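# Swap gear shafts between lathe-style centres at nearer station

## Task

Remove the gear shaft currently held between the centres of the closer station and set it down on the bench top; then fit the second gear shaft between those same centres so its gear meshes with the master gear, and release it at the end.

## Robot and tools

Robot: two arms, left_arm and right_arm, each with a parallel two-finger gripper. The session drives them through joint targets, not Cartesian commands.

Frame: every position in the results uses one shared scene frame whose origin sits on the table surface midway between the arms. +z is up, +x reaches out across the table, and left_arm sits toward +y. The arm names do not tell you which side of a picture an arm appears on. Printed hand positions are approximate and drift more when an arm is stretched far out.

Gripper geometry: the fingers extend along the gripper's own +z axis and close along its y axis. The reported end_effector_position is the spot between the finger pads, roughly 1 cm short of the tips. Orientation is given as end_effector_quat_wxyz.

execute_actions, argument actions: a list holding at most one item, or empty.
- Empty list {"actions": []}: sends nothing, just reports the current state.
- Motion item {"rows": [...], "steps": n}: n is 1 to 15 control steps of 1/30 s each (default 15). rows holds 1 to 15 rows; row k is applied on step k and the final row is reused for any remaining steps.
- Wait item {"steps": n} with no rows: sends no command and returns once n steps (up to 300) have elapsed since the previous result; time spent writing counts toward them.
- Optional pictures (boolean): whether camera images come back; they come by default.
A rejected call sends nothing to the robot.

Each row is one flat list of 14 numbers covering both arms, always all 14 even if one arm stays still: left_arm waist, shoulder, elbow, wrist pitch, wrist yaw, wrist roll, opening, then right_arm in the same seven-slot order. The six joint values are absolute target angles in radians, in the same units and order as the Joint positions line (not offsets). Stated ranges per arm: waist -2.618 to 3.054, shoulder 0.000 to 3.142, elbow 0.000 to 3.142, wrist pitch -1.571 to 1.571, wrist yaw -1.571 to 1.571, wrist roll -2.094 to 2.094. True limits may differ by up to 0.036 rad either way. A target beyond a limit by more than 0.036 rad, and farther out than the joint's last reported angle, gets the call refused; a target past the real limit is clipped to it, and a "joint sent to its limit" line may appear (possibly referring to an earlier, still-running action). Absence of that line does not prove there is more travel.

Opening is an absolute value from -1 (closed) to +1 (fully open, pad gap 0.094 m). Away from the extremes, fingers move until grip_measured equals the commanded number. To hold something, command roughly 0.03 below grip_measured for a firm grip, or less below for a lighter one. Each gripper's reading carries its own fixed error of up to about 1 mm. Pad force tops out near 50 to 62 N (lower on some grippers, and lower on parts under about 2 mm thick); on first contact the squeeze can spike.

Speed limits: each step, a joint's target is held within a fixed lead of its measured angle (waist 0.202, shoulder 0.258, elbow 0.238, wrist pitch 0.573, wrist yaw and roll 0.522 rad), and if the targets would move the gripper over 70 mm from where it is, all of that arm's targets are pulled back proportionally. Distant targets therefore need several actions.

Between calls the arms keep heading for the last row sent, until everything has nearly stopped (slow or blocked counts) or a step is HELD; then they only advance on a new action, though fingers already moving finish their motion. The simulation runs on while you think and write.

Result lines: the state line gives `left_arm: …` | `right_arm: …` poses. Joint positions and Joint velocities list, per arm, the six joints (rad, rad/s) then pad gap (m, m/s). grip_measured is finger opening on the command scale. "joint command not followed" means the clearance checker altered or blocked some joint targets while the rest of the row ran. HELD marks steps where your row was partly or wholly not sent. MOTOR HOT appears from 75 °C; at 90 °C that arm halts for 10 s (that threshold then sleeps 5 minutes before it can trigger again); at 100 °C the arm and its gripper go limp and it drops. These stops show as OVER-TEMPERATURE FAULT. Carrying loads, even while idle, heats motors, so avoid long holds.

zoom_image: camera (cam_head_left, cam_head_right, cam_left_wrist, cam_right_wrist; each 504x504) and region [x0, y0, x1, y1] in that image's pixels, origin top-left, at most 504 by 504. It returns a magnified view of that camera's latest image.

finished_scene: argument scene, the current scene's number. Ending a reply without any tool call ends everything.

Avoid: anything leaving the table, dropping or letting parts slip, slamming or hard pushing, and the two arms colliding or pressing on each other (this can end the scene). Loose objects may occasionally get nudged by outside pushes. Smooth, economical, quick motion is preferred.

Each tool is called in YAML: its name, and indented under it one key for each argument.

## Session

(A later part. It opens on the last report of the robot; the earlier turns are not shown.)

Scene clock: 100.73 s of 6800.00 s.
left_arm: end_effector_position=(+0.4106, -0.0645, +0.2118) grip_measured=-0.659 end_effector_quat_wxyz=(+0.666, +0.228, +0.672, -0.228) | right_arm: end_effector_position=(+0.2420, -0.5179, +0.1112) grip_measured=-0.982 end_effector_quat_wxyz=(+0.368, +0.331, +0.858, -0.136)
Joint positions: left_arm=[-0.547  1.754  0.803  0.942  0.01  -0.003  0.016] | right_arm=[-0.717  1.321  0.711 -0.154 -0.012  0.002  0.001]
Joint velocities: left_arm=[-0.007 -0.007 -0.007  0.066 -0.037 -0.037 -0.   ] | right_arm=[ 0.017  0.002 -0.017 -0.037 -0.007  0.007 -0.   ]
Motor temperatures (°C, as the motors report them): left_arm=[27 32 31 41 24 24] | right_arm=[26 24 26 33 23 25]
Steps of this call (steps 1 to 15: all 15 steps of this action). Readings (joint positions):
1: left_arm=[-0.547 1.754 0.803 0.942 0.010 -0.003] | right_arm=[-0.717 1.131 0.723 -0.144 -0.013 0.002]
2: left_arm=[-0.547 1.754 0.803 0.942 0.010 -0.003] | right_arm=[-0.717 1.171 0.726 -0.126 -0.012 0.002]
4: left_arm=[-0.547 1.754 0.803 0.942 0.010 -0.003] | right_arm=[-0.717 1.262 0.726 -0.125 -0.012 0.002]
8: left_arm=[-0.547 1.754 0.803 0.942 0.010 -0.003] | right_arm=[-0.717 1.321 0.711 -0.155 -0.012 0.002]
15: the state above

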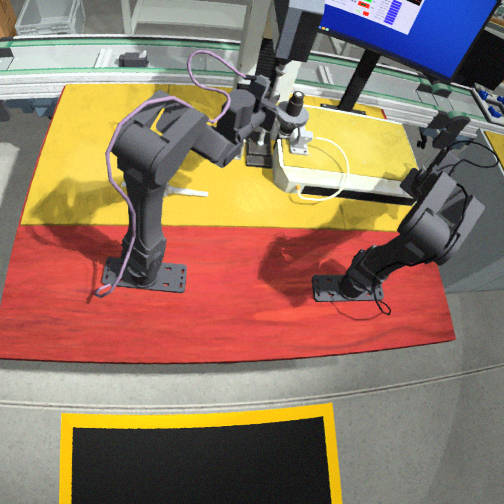

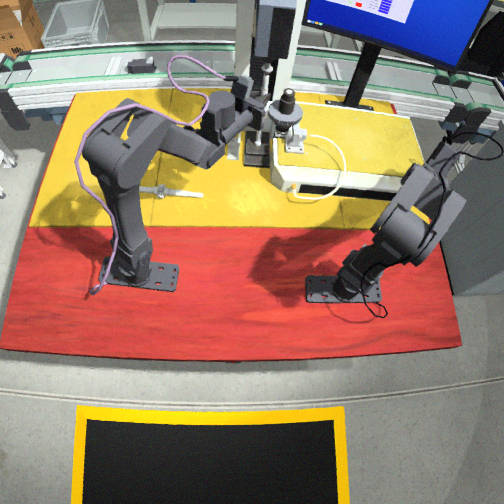

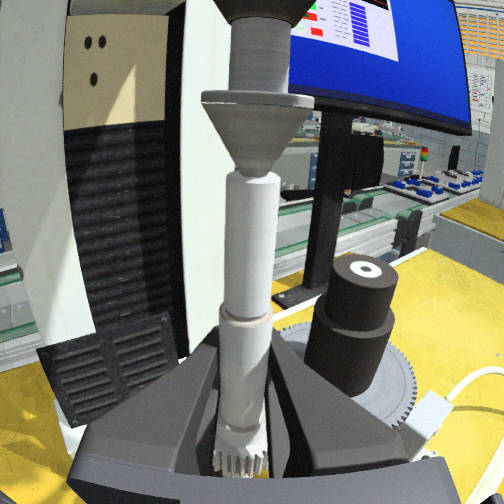

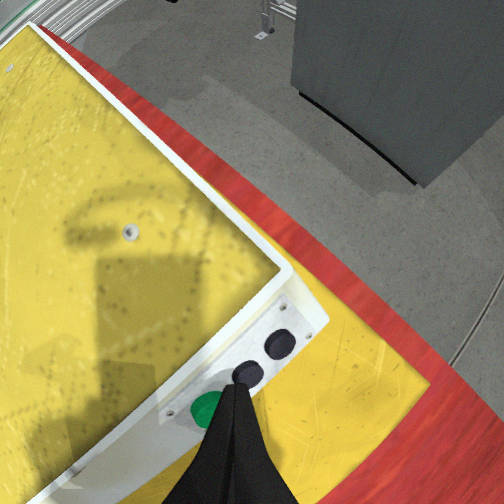

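execute_actions:
  actions:
    - {"rows":[[-0.542,1.77,0.80,0.99,0,0,-0.7,-0.73,1.365,0.715,-0.14,0,0,-1]]}

execute_actions:
  actions:
    - {"rows":[[-0.542,1.77,0.80,0.99,0,0,-0.7,-0.71,1.41,0.715,-0.14,-0.04,0,-1]]}

Scene clock: 103.93 s of 6800.00 s.
left_arm: end_effector_position=(+0.4106, -0.0645, +0.2118) grip_measured=-0.659 end_effector_quat_wxyz=(+0.666, +0.228, +0.672, -0.228) | right_arm: end_effector_position=(+0.2417, -0.5188, +0.0987) grip_measured=-0.982 end_effector_quat_wxyz=(+0.353, +0.334, +0.864, -0.131)
Joint positions: left_arm=[-0.547  1.754  0.803  0.942  0.01  -0.003  0.016] | right_arm=[-0.719  1.359  0.711 -0.149 -0.011  0.002  0.001]
Joint velocities: left_arm=[ 0.007 -0.002  0.012 -0.051 -0.007 -0.066  0.   ] | right_arm=[ 0.017 -0.012 -0.017 -0.037  0.095 -0.081 -0.   ]
Motor temperatures (°C, as the motors report them): left_arm=[27 32 31 41 24 24] | right_arm=[26 24 26 33 23 25]
Steps of this call (steps 1 to 15: the robot went on to your last target; steps 16 to 81: nothing new was sent; steps 82 to 96: all 15 steps of this action). Readings (joint positions):
82: left_arm=[-0.547 1.754 0.803 0.942 0.010 -0.003] | right_arm=[-0.717 1.325 0.711 -0.153 -0.012 0.002]
83: left_arm=[-0.547 1.754 0.803 0.942 0.010 -0.003] | right_arm=[-0.717 1.333 0.711 -0.150 -0.012 0.002]
85: left_arm=[-0.547 1.754 0.803 0.942 0.010 -0.003] | right_arm=[-0.717 1.352 0.711 -0.150 -0.012 0.002]
89: left_arm=[-0.547 1.754 0.803 0.942 0.010 -0.003] | right_arm=[-0.719 1.359 0.711 -0.149 -0.011 0.002]
96: the state above

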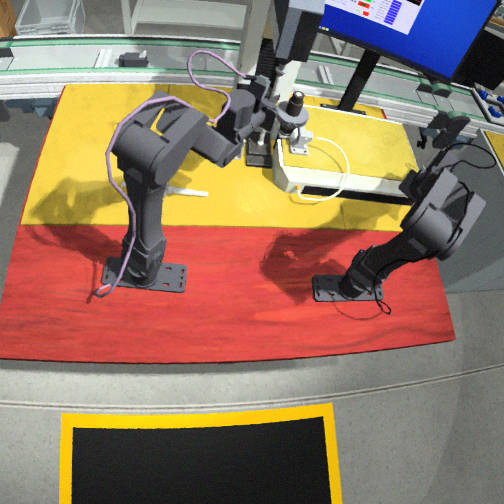

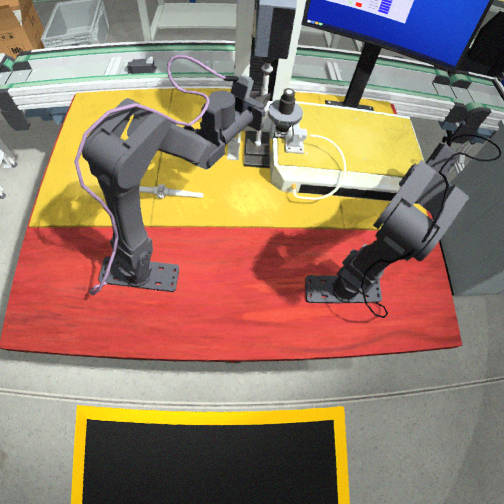

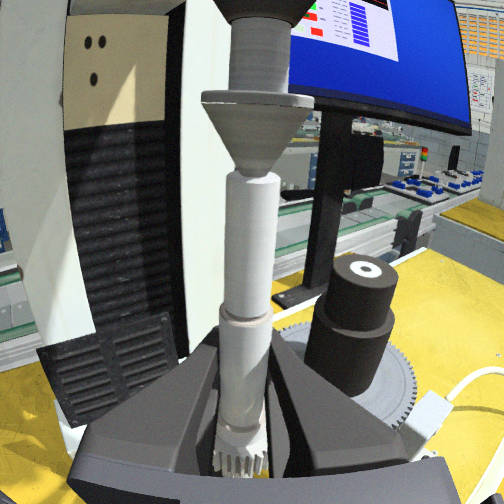

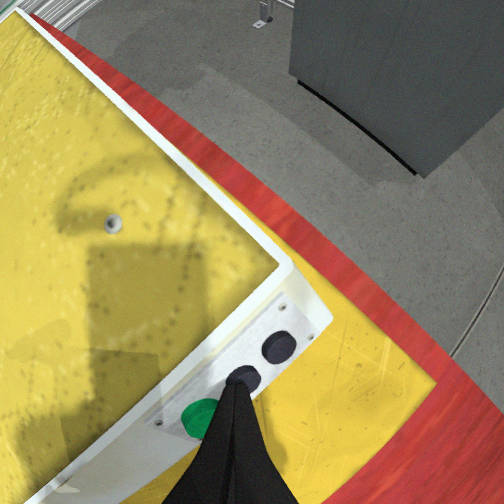

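Scene clock: 104.43 s of 6800.00 s.
left_arm: end_effector_position=(+0.4106, -0.0645, +0.2118) grip_measured=-0.659 end_effector_quat_wxyz=(+0.666, +0.228, +0.672, -0.228) | right_arm: end_effector_position=(+0.2418, -0.5186, +0.0978) grip_measured=-0.982 end_effector_quat_wxyz=(+0.352, +0.334, +0.864, -0.130)
Joint positions: left_arm=[-0.547  1.754  0.803  0.942  0.01  -0.003  0.016] | right_arm=[-0.719  1.362  0.711 -0.149 -0.012  0.002  0.001]
Joint velocities: left_arm=[-0.017 -0.012  0.022 -0.007 -0.007  0.007 -0.001] | right_arm=[-0.012 -0.002 -0.002 -0.037  0.051  0.051  0.001]
Motor temperatures (°C, as the motors report them): left_arm=[27 32 31 42 24 24] | right_arm=[26 24 26 33 23 25]
Steps of this call (steps 1 to 15: all 15 steps of this action). Readings (joint positions):
1: left_arm=[-0.547 1.754 0.803 0.942 0.010 -0.003] | right_arm=[-0.719 1.362 0.711 -0.149 -0.012 0.002]
2: left_arm=[-0.547 1.754 0.803 0.942 0.010 -0.003] | right_arm=[-0.719 1.362 0.711 -0.149 -0.012 0.002]
4: left_arm=[-0.547 1.754 0.803 0.942 0.010 -0.003] | right_arm=[-0.719 1.362 0.711 -0.149 -0.012 0.002]
8: left_arm=[-0.547 1.754 0.803 0.942 0.010 -0.003] | right_arm=[-0.719 1.362 0.711 -0.149 -0.012 0.002]
15: the state above

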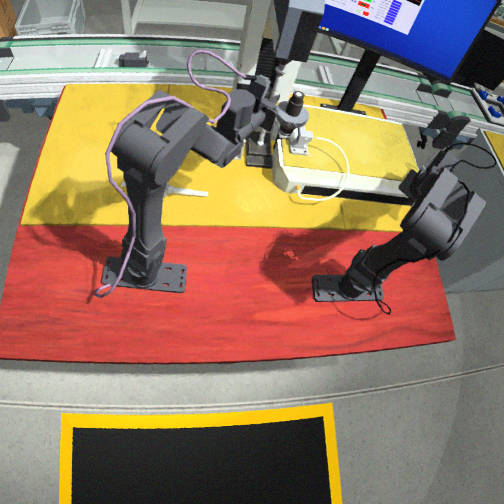

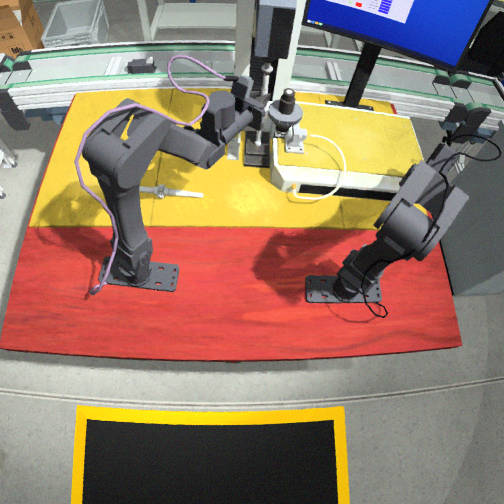

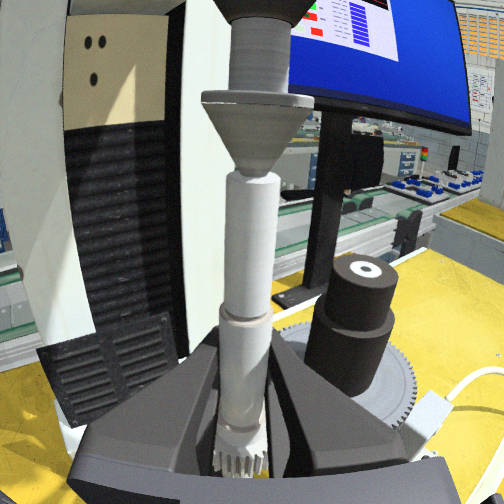

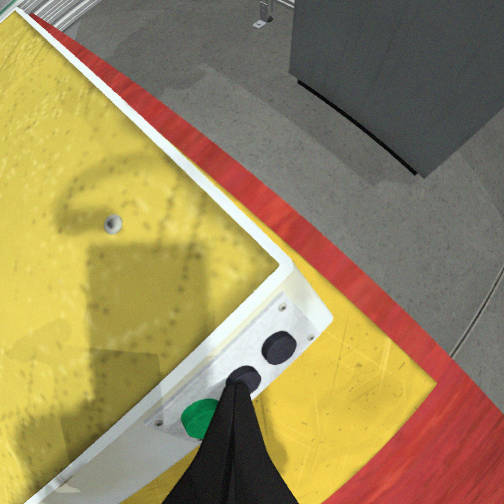

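execute_actions:
  actions:
    - {"rows":[[-0.542,1.76,0.81,0.96,0,0,-0.7,-0.6,1.3,0.9,0.5,-1.2,0,-0.3]]}
  pictures: false

execute_actions:
  actions:
    - {"steps":30}
  pictures: false

execute_actions:
  actions:
    - {"rows":[[-0.542,1.76,0.81,0.96,0,0,-0.7,-0.15,1.85,1.21,0.69,-1.2,0,-0.3]]}
  pictures: false

execute_actions:
  actions:
    - {"steps":20}

Scene clock: 113.00 s of 6800.00 s.
left_arm: end_effector_position=(+0.4106, -0.0645, +0.2118) grip_measured=-0.659 end_effector_quat_wxyz=(+0.666, +0.228, +0.672, -0.228) | right_arm: end_effector_position=(+0.3578, -0.4522, +0.2455) grip_measured=-0.302 end_effector_quat_wxyz=(+0.624, +0.089, +0.776, +0.013)
Joint positions: left_arm=[-0.547  1.754  0.803  0.942  0.01  -0.003  0.016] | right_arm=[-0.628  1.355  0.818  0.278 -0.54  -0.001  0.033]
Joint velocities: left_arm=[ 0.002 -0.007 -0.002  0.051  0.066 -0.007 -0.   ] | right_arm=[ 0.11  -0.056  0.208  0.711 -1.736  0.037 -0.   ]
Motor temperatures (°C, as the motors report them): left_arm=[27 31 31 42 24 24] | right_arm=[26 24 26 33 23 25]
Steps of this call (steps 1 to 15: the robot went on to your last target; steps 16 to 90: nothing new was sent; then 5.07 s passed at rest; steps 91 to 105: all 15 steps of this action). Readings (joint positions):
91: left_arm=[-0.547 1.754 0.803 0.942 0.010 -0.003] | right_arm=[-0.718 1.359 0.713 -0.140 -0.010 0.000]
92: left_arm=[-0.547 1.754 0.803 0.942 0.010 -0.003] | right_arm=[-0.724 1.358 0.715 -0.114 -0.010 0.001]
94: left_arm=[-0.547 1.754 0.803 0.942 0.010 -0.003] | right_arm=[-0.716 1.356 0.728 -0.060 -0.054 -0.001]
98: left_arm=[-0.547 1.754 0.803 0.942 0.010 -0.003] | right_arm=[-0.674 1.356 0.760 0.070 -0.194 -0.001]
105: the state above

Scene clock: 114.00 s of 6800.00 s.
left_arm: end_effector_position=(+0.4106, -0.0645, +0.2118) grip_measured=-0.659 end_effector_quat_wxyz=(+0.666, +0.228, +0.672, -0.228) | right_arm: end_effector_position=(+0.3376, -0.3351, +0.3277) grip_measured=-0.302 end_effector_quat_wxyz=(+0.688, -0.205, +0.671, +0.185)
Joint positions: left_arm=[-0.547  1.754  0.803  0.942  0.01  -0.003  0.016] | right_arm=[-0.606  1.315  0.87   0.482 -1.187 -0.     0.033]
Joint velocities: left_arm=[-0.017  0.007  0.012 -0.037  0.022 -0.066  0.001] | right_arm=[-0.017 -0.007 -0.017 -0.007 -0.022  0.022  0.001]
Motor temperatures (°C, as the motors report them): left_arm=[27 31 31 42 24 24] | right_arm=[26 24 26 33 23 25]
Steps of this call (steps 1 to 30: the robot went on to your last target). Readings (joint positions):
1: left_arm=[-0.547 1.754 0.803 0.942 0.010 -0.003] | right_arm=[-0.624 1.353 0.825 0.303 -0.604 -0.000]
2: left_arm=[-0.547 1.754 0.803 0.942 0.010 -0.003] | right_arm=[-0.621 1.350 0.832 0.327 -0.674 -0.000]
4: left_arm=[-0.547 1.754 0.803 0.942 0.010 -0.003] | right_arm=[-0.615 1.341 0.845 0.373 -0.826 -0.000]
8: left_arm=[-0.547 1.754 0.803 0.942 0.010 -0.003] | right_arm=[-0.606 1.320 0.866 0.445 -1.043 -0.000]
30: the state above

Scene clock: 114.50 s of 6800.00 s.
left_arm: end_effector_position=(+0.4106, -0.0645, +0.2118) grip_measured=-0.659 end_effector_quat_wxyz=(+0.666, +0.228, +0.672, -0.228) | right_arm: end_effector_position=(+0.4508, -0.1760, +0.2460) grip_measured=-0.302 end_effector_quat_wxyz=(+0.596, -0.338, +0.630, +0.365)
Joint positions: left_arm=[-0.547  1.754  0.803  0.942  0.01  -0.003  0.016] | right_arm=[-0.127  1.892  1.18   0.65  -1.19  -0.     0.033]
Joint velocities: left_arm=[-0.017 -0.007 -0.017 -0.051  0.022  0.022 -0.   ] | right_arm=[-0.149 -0.168 -0.007  0.11   0.022 -0.051  0.   ]
Motor temperatures (°C, as the motors report them): left_arm=[27 31 31 42 24 24] | right_arm=[26 24 26 33 23 25]
Steps of this call (steps 1 to 15: all 15 steps of this action). Readings (joint positions):
1: left_arm=[-0.547 1.754 0.803 0.942 0.010 -0.003] | right_arm=[-0.587 1.343 0.893 0.499 -1.192 -0.000]
2: left_arm=[-0.547 1.754 0.803 0.942 0.010 -0.003] | right_arm=[-0.544 1.403 0.953 0.531 -1.193 -0.000]
4: left_arm=[-0.547 1.754 0.803 0.942 0.010 -0.003] | right_arm=[-0.438 1.547 1.085 0.586 -1.192 -0.000]
8: left_arm=[-0.547 1.754 0.803 0.942 0.010 -0.003] | right_arm=[-0.246 1.770 1.178 0.648 -1.190 -0.000]
15: the state above

Scene clock: 115.17 s of 6800.00 s.
left_arm: end_effector_position=(+0.4106, -0.0645, +0.2118) grip_measured=-0.659 end_effector_quat_wxyz=(+0.666, +0.228, +0.672, -0.228) | right_arm: end_effector_position=(+0.4499, -0.1841, +0.2580) grip_measured=-0.302 end_effector_quat_wxyz=(+0.611, -0.342, +0.622, +0.350)
Joint positions: left_arm=[-0.547  1.754  0.803  0.942  0.01  -0.003  0.016] | right_arm=[-0.145  1.872  1.18   0.673 -1.19  -0.     0.033]
Joint velocities: left_arm=[ 0.002 -0.007 -0.022 -0.037  0.007  0.022 -0.001] | right_arm=[ 0.012 -0.007  0.022 -0.051 -0.051  0.095 -0.   ]
Motor temperatures (°C, as the motors report them): left_arm=[27 31 31 42 24 24] | right_arm=[26 24 26 33 23 25]
Steps of this call (steps 1 to 20: the robot went on to your last target). Readings (joint positions):
1: left_arm=[-0.547 1.754 0.803 0.942 0.010 -0.003] | right_arm=[-0.132 1.886 1.180 0.654 -1.190 -0.000]
2: left_arm=[-0.547 1.754 0.803 0.942 0.010 -0.003] | right_arm=[-0.137 1.881 1.180 0.658 -1.190 -0.000]
4: left_arm=[-0.547 1.754 0.803 0.942 0.010 -0.003] | right_arm=[-0.144 1.874 1.180 0.666 -1.190 -0.000]
8: left_arm=[-0.547 1.754 0.803 0.942 0.010 -0.003] | right_arm=[-0.145 1.872 1.180 0.673 -1.190 -0.000]
20: the state above

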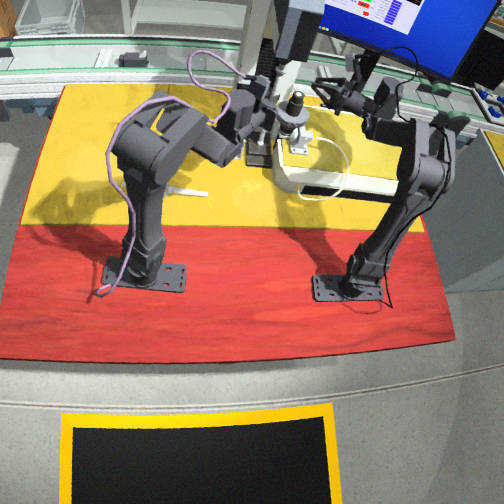

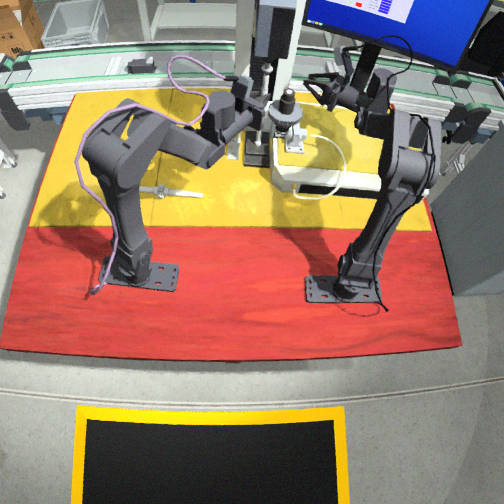

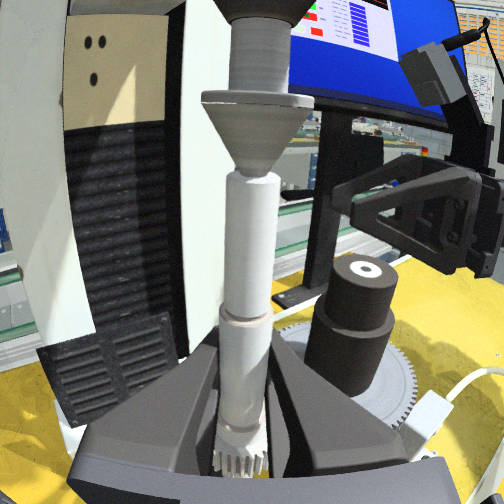

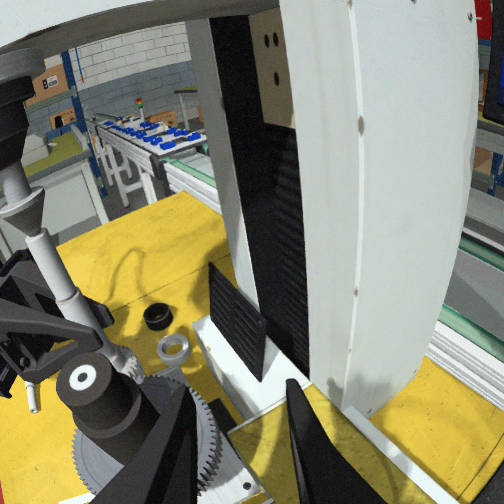

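execute_actions:
  actions:
    - {"rows":[[-0.542,1.76,0.81,0.96,0,0,-0.7,-0.15,1.745,1.21,0.59,-1.2,0,0.1]]}
  pictures: false

execute_actions:
  actions:
    - {"rows":[[-0.542,1.76,0.81,0.96,0,0,-0.7,0.02,1.745,1.21,0.59,-1.2,0,0.1]]}

Scene clock: 118.57 s of 6800.00 s.
left_arm: end_effector_position=(+0.4106, -0.0645, +0.2118) grip_measured=-0.659 end_effector_quat_wxyz=(+0.666, +0.228, +0.672, -0.228) | right_arm: end_effector_position=(+0.4300, -0.1806, +0.3022) grip_measured=+0.098 end_effector_quat_wxyz=(+0.626, -0.355, +0.606, +0.339)
Joint positions: left_arm=[-0.547  1.754  0.803  0.942  0.01  -0.003  0.016] | right_arm=[-0.145  1.748  1.18   0.605 -1.192  0.     0.052]
Joint velocities: left_arm=[-0.012 -0.007 -0.002  0.007 -0.037 -0.095 -0.   ] | right_arm=[-0.007  0.012 -0.002 -0.007  0.007  0.095 -0.   ]
Motor temperatures (°C, as the motors report them): left_arm=[27 31 31 42 24 24] | right_arm=[26 25 26 33 23 25]
Steps of this call (steps 1 to 15: the robot went on to your last target; steps 16 to 87: nothing new was sent; steps 88 to 102: all 15 steps of this action). Readings (joint positions):
88: left_arm=[-0.547 1.754 0.803 0.942 0.010 -0.003] | right_arm=[-0.145 1.861 1.180 0.656 -1.190 0.000]
89: left_arm=[-0.547 1.754 0.803 0.942 0.010 -0.003] | right_arm=[-0.145 1.845 1.180 0.632 -1.190 0.000]
91: left_arm=[-0.547 1.754 0.803 0.942 0.010 -0.003] | right_arm=[-0.145 1.804 1.180 0.616 -1.190 0.000]
95: left_arm=[-0.547 1.754 0.803 0.942 0.010 -0.003] | right_arm=[-0.145 1.749 1.180 0.616 -1.192 0.000]
102: the state above

Scene clock: 119.07 s of 6800.00 s.
left_arm: end_effector_position=(+0.4106, -0.0645, +0.2118) grip_measured=-0.659 end_effector_quat_wxyz=(+0.666, +0.228, +0.672, -0.228) | right_arm: end_effector_position=(+0.4069, -0.1029, +0.3018) grip_measured=+0.098 end_effector_quat_wxyz=(+0.593, -0.406, +0.573, +0.393)
Joint positions: left_arm=[-0.547  1.754  0.803  0.942  0.01  -0.003  0.016] | right_arm=[ 0.026  1.748  1.18   0.602 -1.197  0.     0.052]
Joint velocities: left_arm=[-0.012 -0.012  0.027 -0.022  0.081 -0.022  0.   ] | right_arm=[-0.002 -0.002 -0.017 -0.066  0.081 -0.037 -0.001]
Motor temperatures (°C, as the motors report them): left_arm=[27 31 31 42 24 24] | right_arm=[26 25 27 33 23 25]
Steps of this call (steps 1 to 15: all 15 steps of this action). Readings (joint positions):
1: left_arm=[-0.547 1.754 0.803 0.942 0.010 -0.003] | right_arm=[-0.131 1.748 1.180 0.604 -1.189 0.000]
2: left_arm=[-0.547 1.754 0.803 0.942 0.010 -0.003] | right_arm=[-0.104 1.748 1.180 0.603 -1.186 0.000]
4: left_arm=[-0.547 1.754 0.803 0.942 0.010 -0.003] | right_arm=[-0.027 1.748 1.180 0.602 -1.187 0.000]
8: left_arm=[-0.547 1.754 0.803 0.942 0.010 -0.003] | right_arm=[0.045 1.748 1.180 0.602 -1.197 0.000]
15: the state above

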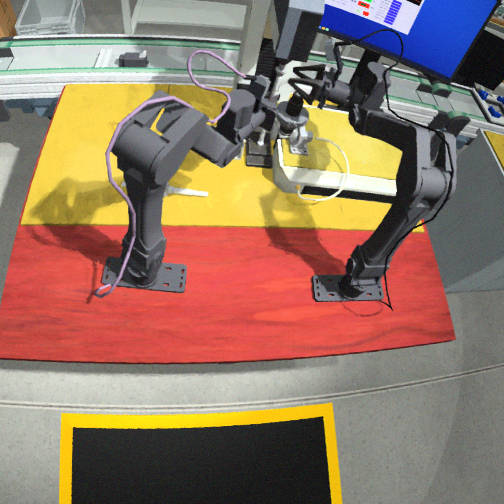

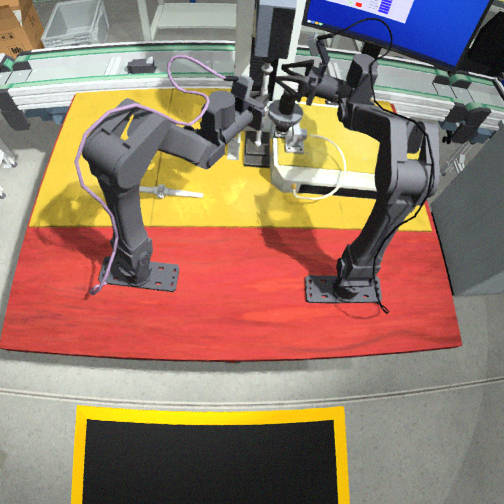

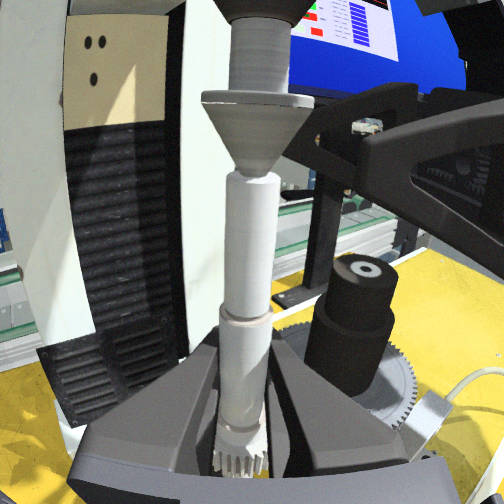

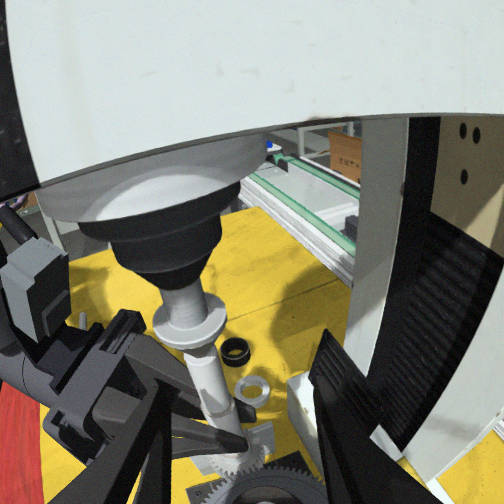

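execute_actions:
  actions:
    - {"rows":[[-0.542,1.76,0.81,0.96,0,0,-0.7,0.06,1.76,1.235,0.58,-1.2,0,0.1]],"steps":8}
  pictures: false

execute_actions:
  actions:
    - {"rows":[[-0.542,1.76,0.81,0.96,0,0,-0.7,0.105,1.775,1.255,0.57,-1.2,0,0.1]]}

Scene clock: 123.87 s of 6800.00 s.
left_arm: end_effector_position=(+0.4106, -0.0645, +0.2118) grip_measured=-0.659 end_effector_quat_wxyz=(+0.666, +0.228, +0.672, -0.228) | right_arm: end_effector_position=(+0.4045, -0.0899, +0.3045) grip_measured=+0.098 end_effector_quat_wxyz=(+0.588, -0.415, +0.566, +0.401)
Joint positions: left_arm=[-0.547  1.754  0.803  0.942  0.01  -0.003  0.016] | right_arm=[ 0.055  1.755  1.198  0.595 -1.197  0.     0.052]
Joint velocities: left_arm=[-0.002  0.012  0.022 -0.037 -0.007 -0.051 -0.   ] | right_arm=[-0.002 -0.002  0.002  0.007  0.066 -0.022  0.   ]
Motor temperatures (°C, as the motors report them): left_arm=[27 31 31 42 24 24] | right_arm=[26 26 27 33 23 25]
Steps of this call (steps 1 to 15: the robot went on to your last target; steps 16 to 90: nothing new was sent; then 1.53 s passed at rest; steps 91 to 98: all 8 steps of this action). Readings (joint positions):
91: left_arm=[-0.547 1.754 0.803 0.942 0.010 -0.003] | right_arm=[0.028 1.749 1.182 0.599 -1.197 0.000]
92: left_arm=[-0.547 1.754 0.803 0.942 0.010 -0.003] | right_arm=[0.032 1.751 1.187 0.597 -1.197 0.000]
94: left_arm=[-0.547 1.754 0.803 0.942 0.010 -0.003] | right_arm=[0.044 1.755 1.195 0.596 -1.197 0.000]
98: the state above

Scene clock: 124.37 s of 6800.00 s.
left_arm: end_effector_position=(+0.4106, -0.0645, +0.2118) grip_measured=-0.659 end_effector_quat_wxyz=(+0.666, +0.228, +0.672, -0.228) | right_arm: end_effector_position=(+0.3996, -0.0686, +0.3035) grip_measured=+0.098 end_effector_quat_wxyz=(+0.576, -0.427, +0.559, +0.417)
Joint positions: left_arm=[-0.547  1.754  0.803  0.942  0.01  -0.003  0.016] | right_arm=[ 0.104  1.771  1.217  0.583 -1.197  0.     0.052]
Joint velocities: left_arm=[-0.007 -0.002 -0.002 -0.037 -0.022 -0.022 -0.001] | right_arm=[-0.007  0.002  0.007 -0.037 -0.007  0.007 -0.001]
Motor temperatures (°C, as the motors report them): left_arm=[27 31 31 42 24 24] | right_arm=[26 26 27 33 23 25]
Steps of this call (steps 1 to 15: all 15 steps of this action). Readings (joint positions):
1: left_arm=[-0.547 1.754 0.803 0.942 0.010 -0.003] | right_arm=[0.059 1.757 1.201 0.592 -1.197 0.000]
2: left_arm=[-0.547 1.754 0.803 0.942 0.010 -0.003] | right_arm=[0.066 1.762 1.208 0.590 -1.197 0.000]
4: left_arm=[-0.547 1.754 0.803 0.942 0.010 -0.003] | right_arm=[0.085 1.768 1.217 0.588 -1.197 0.000]
8: left_arm=[-0.547 1.754 0.803 0.942 0.010 -0.003] | right_arm=[0.104 1.771 1.217 0.584 -1.197 0.000]
15: the state above

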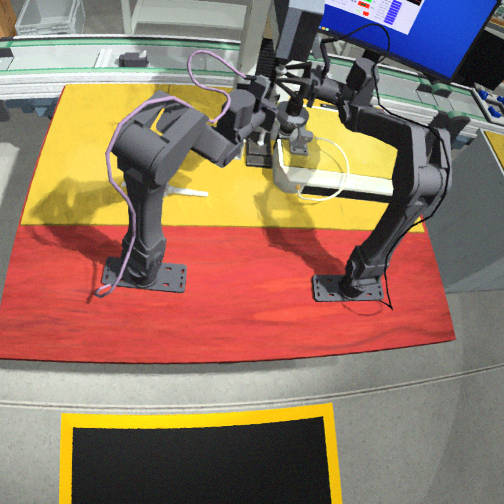

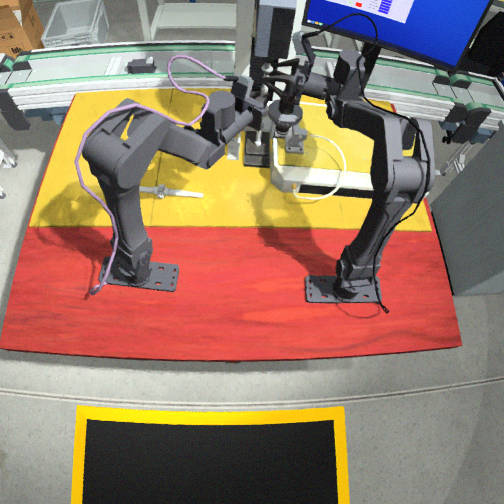

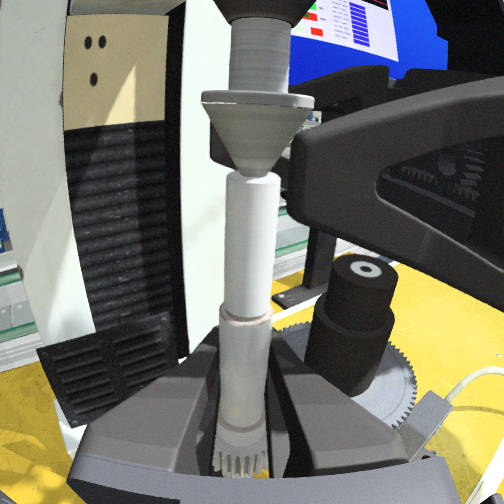

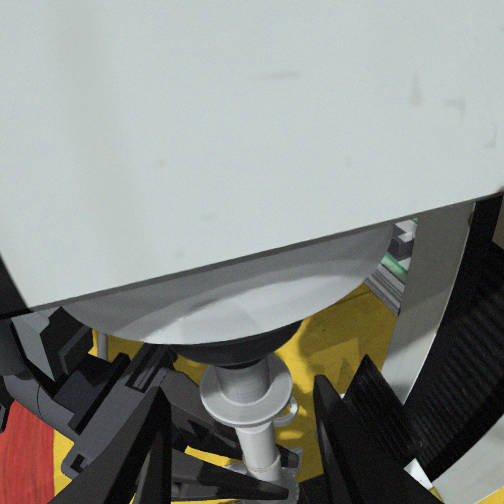

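Slightly up and in, grip the rim, lift.

execute_actions:
  actions:
    - {"rows":[[-0.542,1.76,0.81,0.96,0,0,-0.7,0.122,1.775,1.29,0.56,-1.2,0,-0.1]]}
  pictures: false

execute_actions:
  actions:
    - {"rows":[[-0.542,1.76,0.81,0.96,0,0,-0.7,0.122,1.775,1.29,0.56,-1.2,0,-0.47]]}

execute_actions:
  actions:
    - {"rows":[[-0.542,1.76,0.81,0.96,0,0,-0.7,0.122,1.69,1.36,0.64,-1.2,0,-0.47]]}

Scene clock: 129.93 s of 6800.00 s.
left_arm: end_effector_position=(+0.4106, -0.0645, +0.2118) grip_measured=-0.659 end_effector_quat_wxyz=(+0.666, +0.228, +0.672, -0.228) | right_arm: end_effector_position=(+0.4011, -0.0640, +0.3145) grip_measured=-0.098 end_effector_quat_wxyz=(+0.581, -0.434, +0.549, +0.415)
Joint positions: left_arm=[-0.547  1.754  0.803  0.942  0.01  -0.003  0.016] | right_arm=[ 0.114  1.776  1.256  0.572 -1.198  0.     0.042]
Joint velocities: left_arm=[-0.002 -0.007  0.002 -0.007  0.022  0.066 -0.   ] | right_arm=[-0.017  0.002 -0.002  0.007  0.022 -0.081  0.001]
Motor temperatures (°C, as the motors report them): left_arm=[27 31 31 42 24 24] | right_arm=[26 26 27 32 23 25]
Steps of this call (steps 1 to 15: the robot went on to your last target; steps 16 to 90: nothing new was sent; then 2.07 s passed at rest; steps 91 to 105: all 15 steps of this action). Readings (joint positions):
91: left_arm=[-0.547 1.754 0.803 0.942 0.010 -0.003] | right_arm=[0.105 1.771 1.222 0.578 -1.198 0.000]
92: left_arm=[-0.547 1.754 0.803 0.942 0.010 -0.003] | right_arm=[0.106 1.775 1.232 0.574 -1.198 0.000]
94: left_arm=[-0.547 1.754 0.803 0.942 0.010 -0.003] | right_arm=[0.110 1.776 1.247 0.573 -1.198 0.000]
98: left_arm=[-0.547 1.754 0.803 0.942 0.010 -0.003] | right_arm=[0.114 1.776 1.256 0.573 -1.198 0.000]
105: the state above

Scene clock: 130.43 s of 6800.00 s.
left_arm: end_effector_position=(+0.4106, -0.0645, +0.2118) grip_measured=-0.659 end_effector_quat_wxyz=(+0.666, +0.228, +0.672, -0.228) | right_arm: end_effector_position=(+0.4042, -0.0647, +0.3146) grip_measured=-0.452 end_effector_quat_wxyz=(+0.584, -0.430, +0.553, +0.411)
Joint positions: left_arm=[-0.547  1.754  0.803  0.942  0.01  -0.003  0.016] | right_arm=[ 0.114  1.778  1.258  0.571 -1.182  0.     0.026]
Joint velocities: left_arm=[ 0.002 -0.002 -0.022 -0.066 -0.037 -0.037 -0.   ] | right_arm=[ 0.002 -0.022 -0.012  0.022  0.022 -0.022  0.001]
Motor temperatures (°C, as the motors report them): left_arm=[27 31 31 42 24 24] | right_arm=[26 26 27 32 23 25]
Steps of this call (steps 1 to 15: all 15 steps of this action). Readings (joint positions):
1: left_arm=[-0.547 1.754 0.803 0.942 0.010 -0.003] | right_arm=[0.114 1.776 1.256 0.572 -1.198 0.000]
2: left_arm=[-0.547 1.754 0.803 0.942 0.010 -0.003] | right_arm=[0.114 1.777 1.257 0.571 -1.183 0.000]
4: left_arm=[-0.547 1.754 0.803 0.942 0.010 -0.003] | right_arm=[0.114 1.778 1.258 0.571 -1.182 0.000]
8: left_arm=[-0.547 1.754 0.803 0.942 0.010 -0.003] | right_arm=[0.114 1.778 1.258 0.571 -1.182 0.000]
15: the state above

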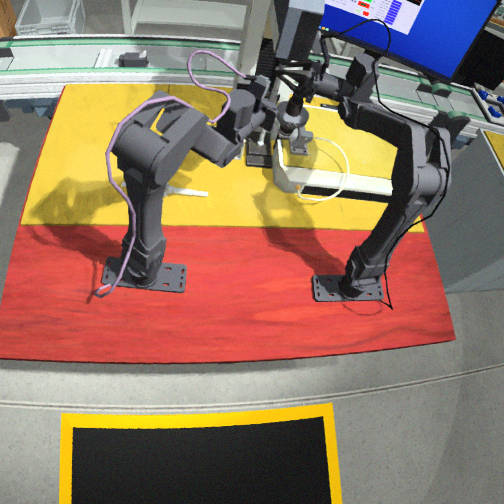

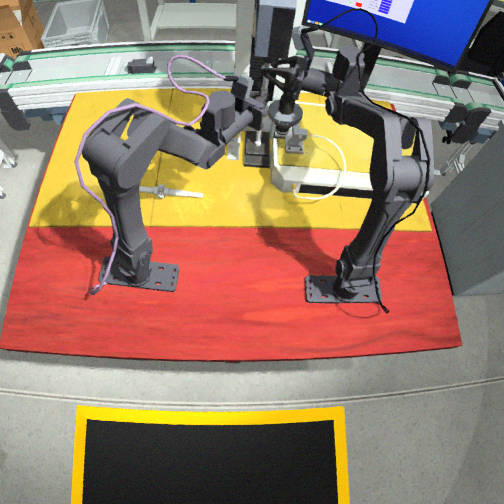

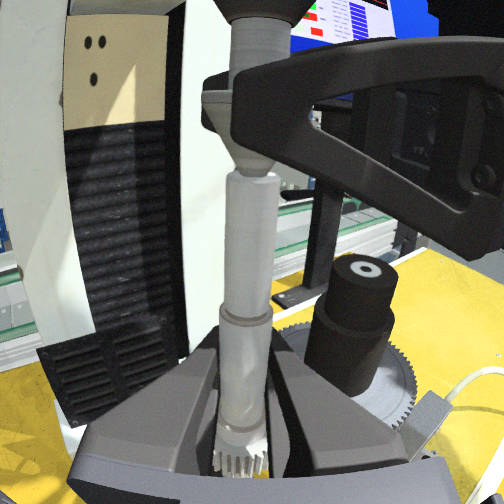

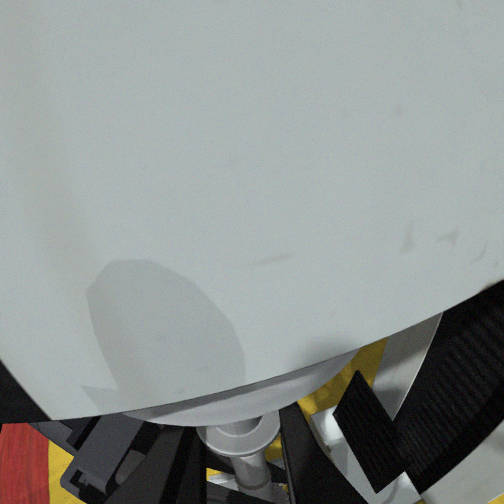

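Scene clock: 130.93 s of 6800.00 s.
left_arm: end_effector_position=(+0.4129, -0.0615, +0.2118) grip_measured=-0.659 end_effector_quat_wxyz=(+0.667, +0.217, +0.676, -0.227) | right_arm: end_effector_position=(+0.4035, -0.0647, +0.3233) grip_measured=-0.452 end_effector_quat_wxyz=(+0.585, -0.431, +0.551, +0.410)
Joint positions: left_arm=[-0.544  1.754  0.803  0.942 -0.003 -0.018  0.016] | right_arm=[ 0.114  1.768  1.279  0.546 -1.184 -0.     0.026]
Joint velocities: left_arm=[ 0.012 -0.002 -0.017 -0.037  0.022  0.022  0.   ] | right_arm=[-0.012 -0.007 -0.012 -0.037 -0.007 -0.007 -0.001]
Motor temperatures (°C, as the motors report them): left_arm=[27 31 31 42 24 24] | right_arm=[26 26 27 33 23 25]
Steps of this call (steps 1 to 15: all 15 steps of this action). Readings (joint positions):
1: left_arm=[-0.547 1.754 0.803 0.942 0.010 -0.003] | right_arm=[0.114 1.775 1.263 0.569 -1.183 0.000]
2: left_arm=[-0.547 1.754 0.803 0.942 0.010 -0.003] | right_arm=[0.114 1.774 1.267 0.564 -1.184 0.000]
4: left_arm=[-0.546 1.754 0.803 0.942 0.006 -0.005] | right_arm=[0.114 1.771 1.273 0.557 -1.184 0.000]
8: left_arm=[-0.545 1.754 0.803 0.942 0.001 -0.013] | right_arm=[0.114 1.768 1.278 0.549 -1.184 0.000]
15: the state above

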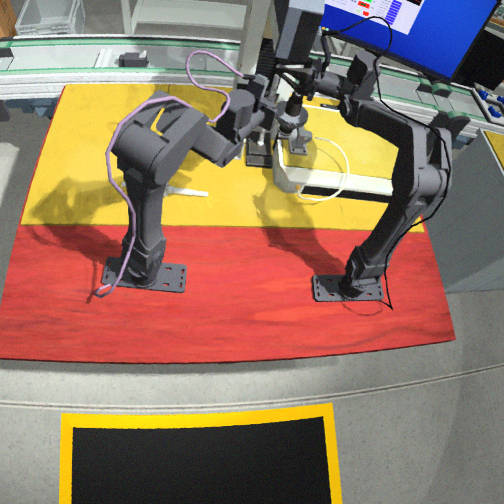

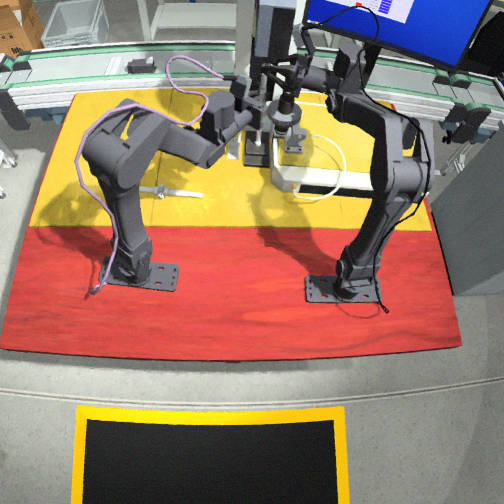

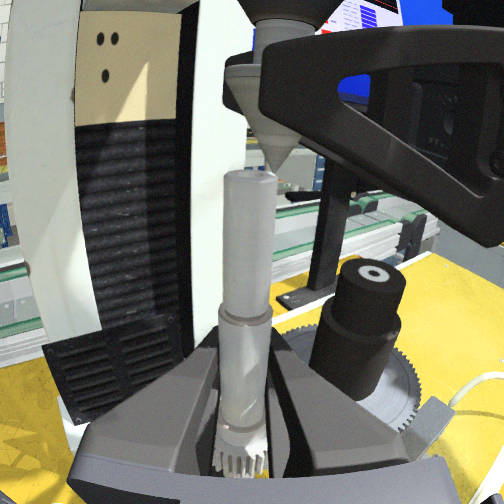

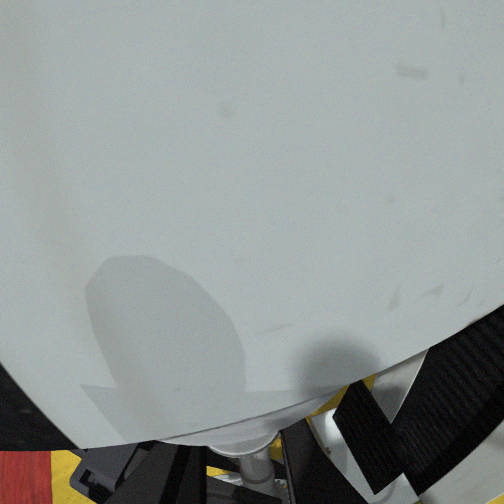

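execute_actions:
  actions:
    - {"rows":[[-0.53,1.70,0.80,1.0,0,0,-0.7,0.122,1.67,1.37,0.63,-1.2,0,-0.49]]}

execute_actions:
  actions:
    - {"rows":[[-0.53,1.61,0.75,0.95,0,0,-0.7,0.122,1.67,1.37,0.63,-1.2,0,-0.49]]}

Scene clock: 136.03 s of 6800.00 s.
left_arm: end_effector_position=(+0.4117, -0.0601, +0.2131) grip_measured=-0.659 end_effector_quat_wxyz=(+0.665, +0.218, +0.676, -0.229) | right_arm: end_effector_position=(+0.4036, -0.0650, +0.3232) grip_measured=-0.459 end_effector_quat_wxyz=(+0.585, -0.430, +0.554, +0.409)
Joint positions: left_arm=[-0.541  1.743  0.799  0.936  0.003 -0.02   0.016] | right_arm=[ 0.114  1.763  1.279  0.531 -1.178 -0.006  0.025]
Joint velocities: left_arm=[-0.007  0.012 -0.012  0.066 -0.007 -0.022  0.001] | right_arm=[-0.002 -0.007  0.002 -0.081 -0.007  0.066 -0.   ]
Motor temperatures (°C, as the motors report them): left_arm=[27 31 31 42 24 24] | right_arm=[26 28 28 34 23 25]
Steps of this call (steps 1 to 15: the robot went on to your last target; steps 16 to 90: nothing new was sent; then 1.60 s passed at rest; steps 91 to 105: all 15 steps of this action). Readings (joint positions):
91: left_arm=[-0.543 1.751 0.803 0.942 -0.004 -0.019] | right_arm=[0.114 1.768 1.279 0.544 -1.184 -0.001]
92: left_arm=[-0.542 1.747 0.801 0.938 -0.003 -0.020] | right_arm=[0.114 1.766 1.279 0.540 -1.182 -0.001]
94: left_arm=[-0.541 1.744 0.799 0.936 0.002 -0.020] | right_arm=[0.114 1.765 1.279 0.535 -1.180 -0.004]
98: left_arm=[-0.541 1.743 0.799 0.936 0.004 -0.020] | right_arm=[0.114 1.764 1.279 0.532 -1.179 -0.006]
105: the state above

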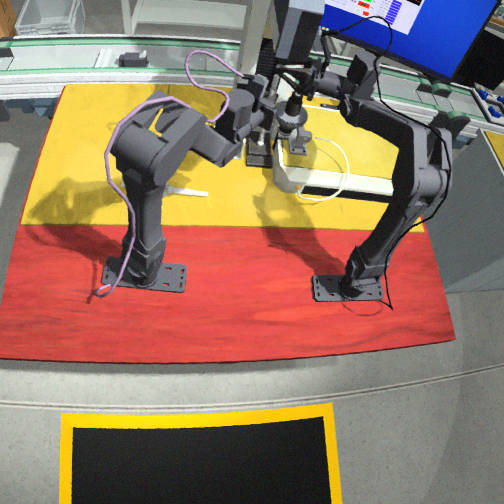

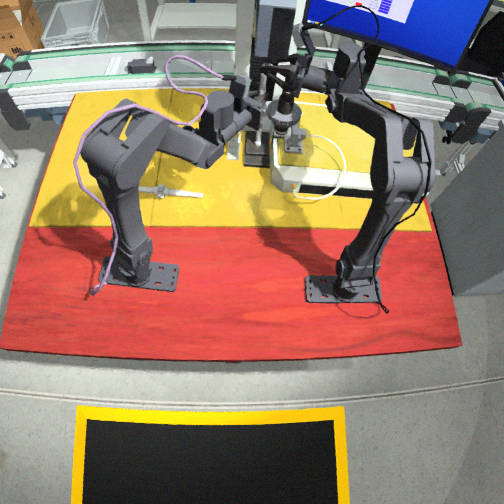

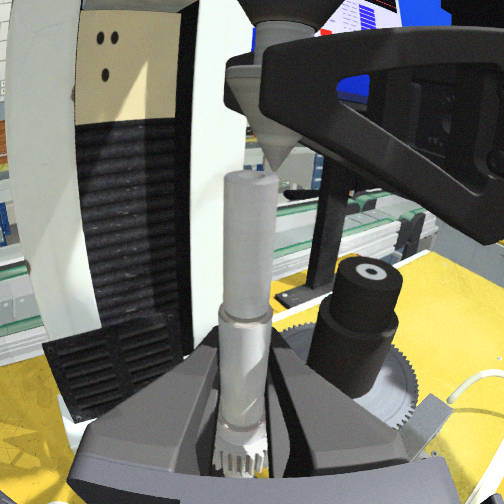

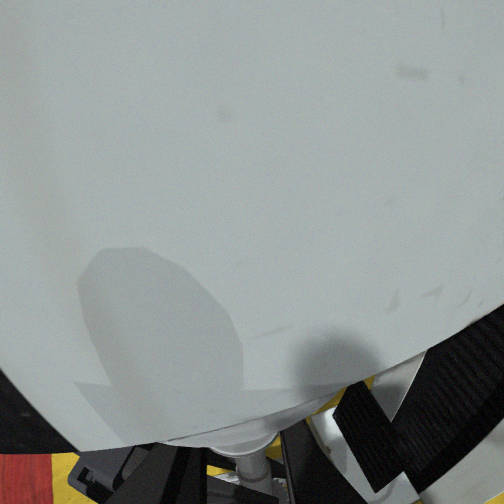

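Scene clock: 136.53 s of 6800.00 s.
left_arm: end_effector_position=(+0.3984, -0.0473, +0.2204) grip_measured=-0.659 end_effector_quat_wxyz=(+0.661, +0.223, +0.682, -0.221) | right_arm: end_effector_position=(+0.4036, -0.0651, +0.3233) grip_measured=-0.459 end_effector_quat_wxyz=(+0.585, -0.430, +0.554, +0.409)
Joint positions: left_arm=[-0.536  1.646  0.747  0.869  0.004 -0.007  0.016] | right_arm=[ 0.114  1.763  1.279  0.531 -1.178 -0.007  0.025]
Joint velocities: left_arm=[-0.007 -0.007 -0.012 -0.066  0.022  0.007 -0.   ] | right_arm=[-0.007  0.002  0.017 -0.037 -0.007 -0.081 -0.001]
Motor temperatures (°C, as the motors report them): left_arm=[27 31 31 42 24 24] | right_arm=[26 28 28 34 23 25]
Steps of this call (steps 1 to 15: all 15 steps of this action). Readings (joint positions):
1: left_arm=[-0.541 1.732 0.791 0.929 0.004 -0.020] | right_arm=[0.114 1.763 1.279 0.531 -1.178 -0.007]
2: left_arm=[-0.541 1.708 0.774 0.916 0.004 -0.020] | right_arm=[0.114 1.763 1.279 0.531 -1.178 -0.007]
4: left_arm=[-0.540 1.668 0.752 0.907 0.004 -0.016] | right_arm=[0.114 1.763 1.279 0.531 -1.178 -0.007]
8: left_arm=[-0.537 1.646 0.747 0.895 0.004 -0.010] | right_arm=[0.114 1.763 1.279 0.531 -1.178 -0.007]
15: the state above

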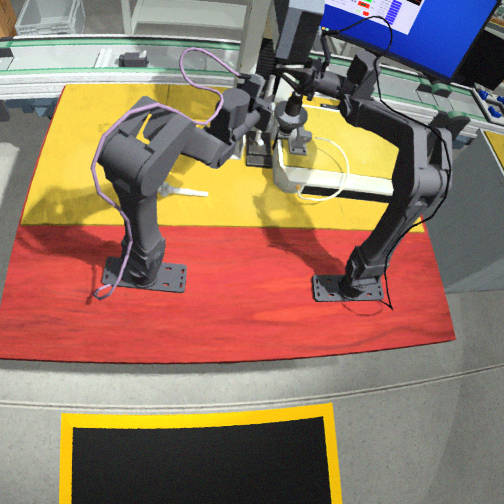

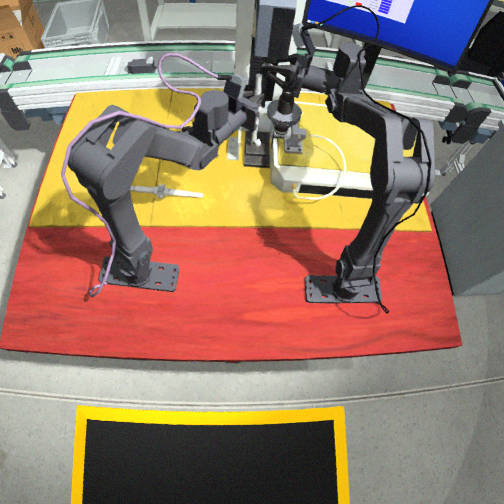

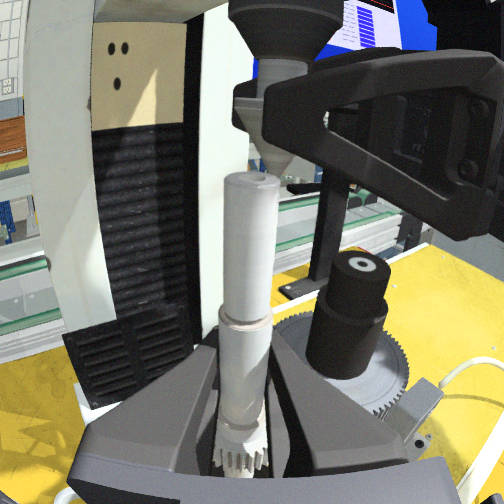

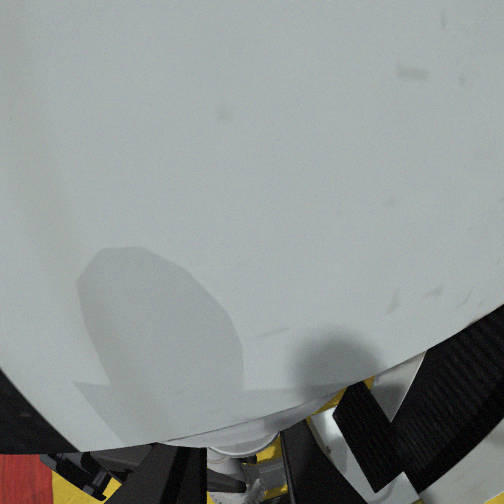

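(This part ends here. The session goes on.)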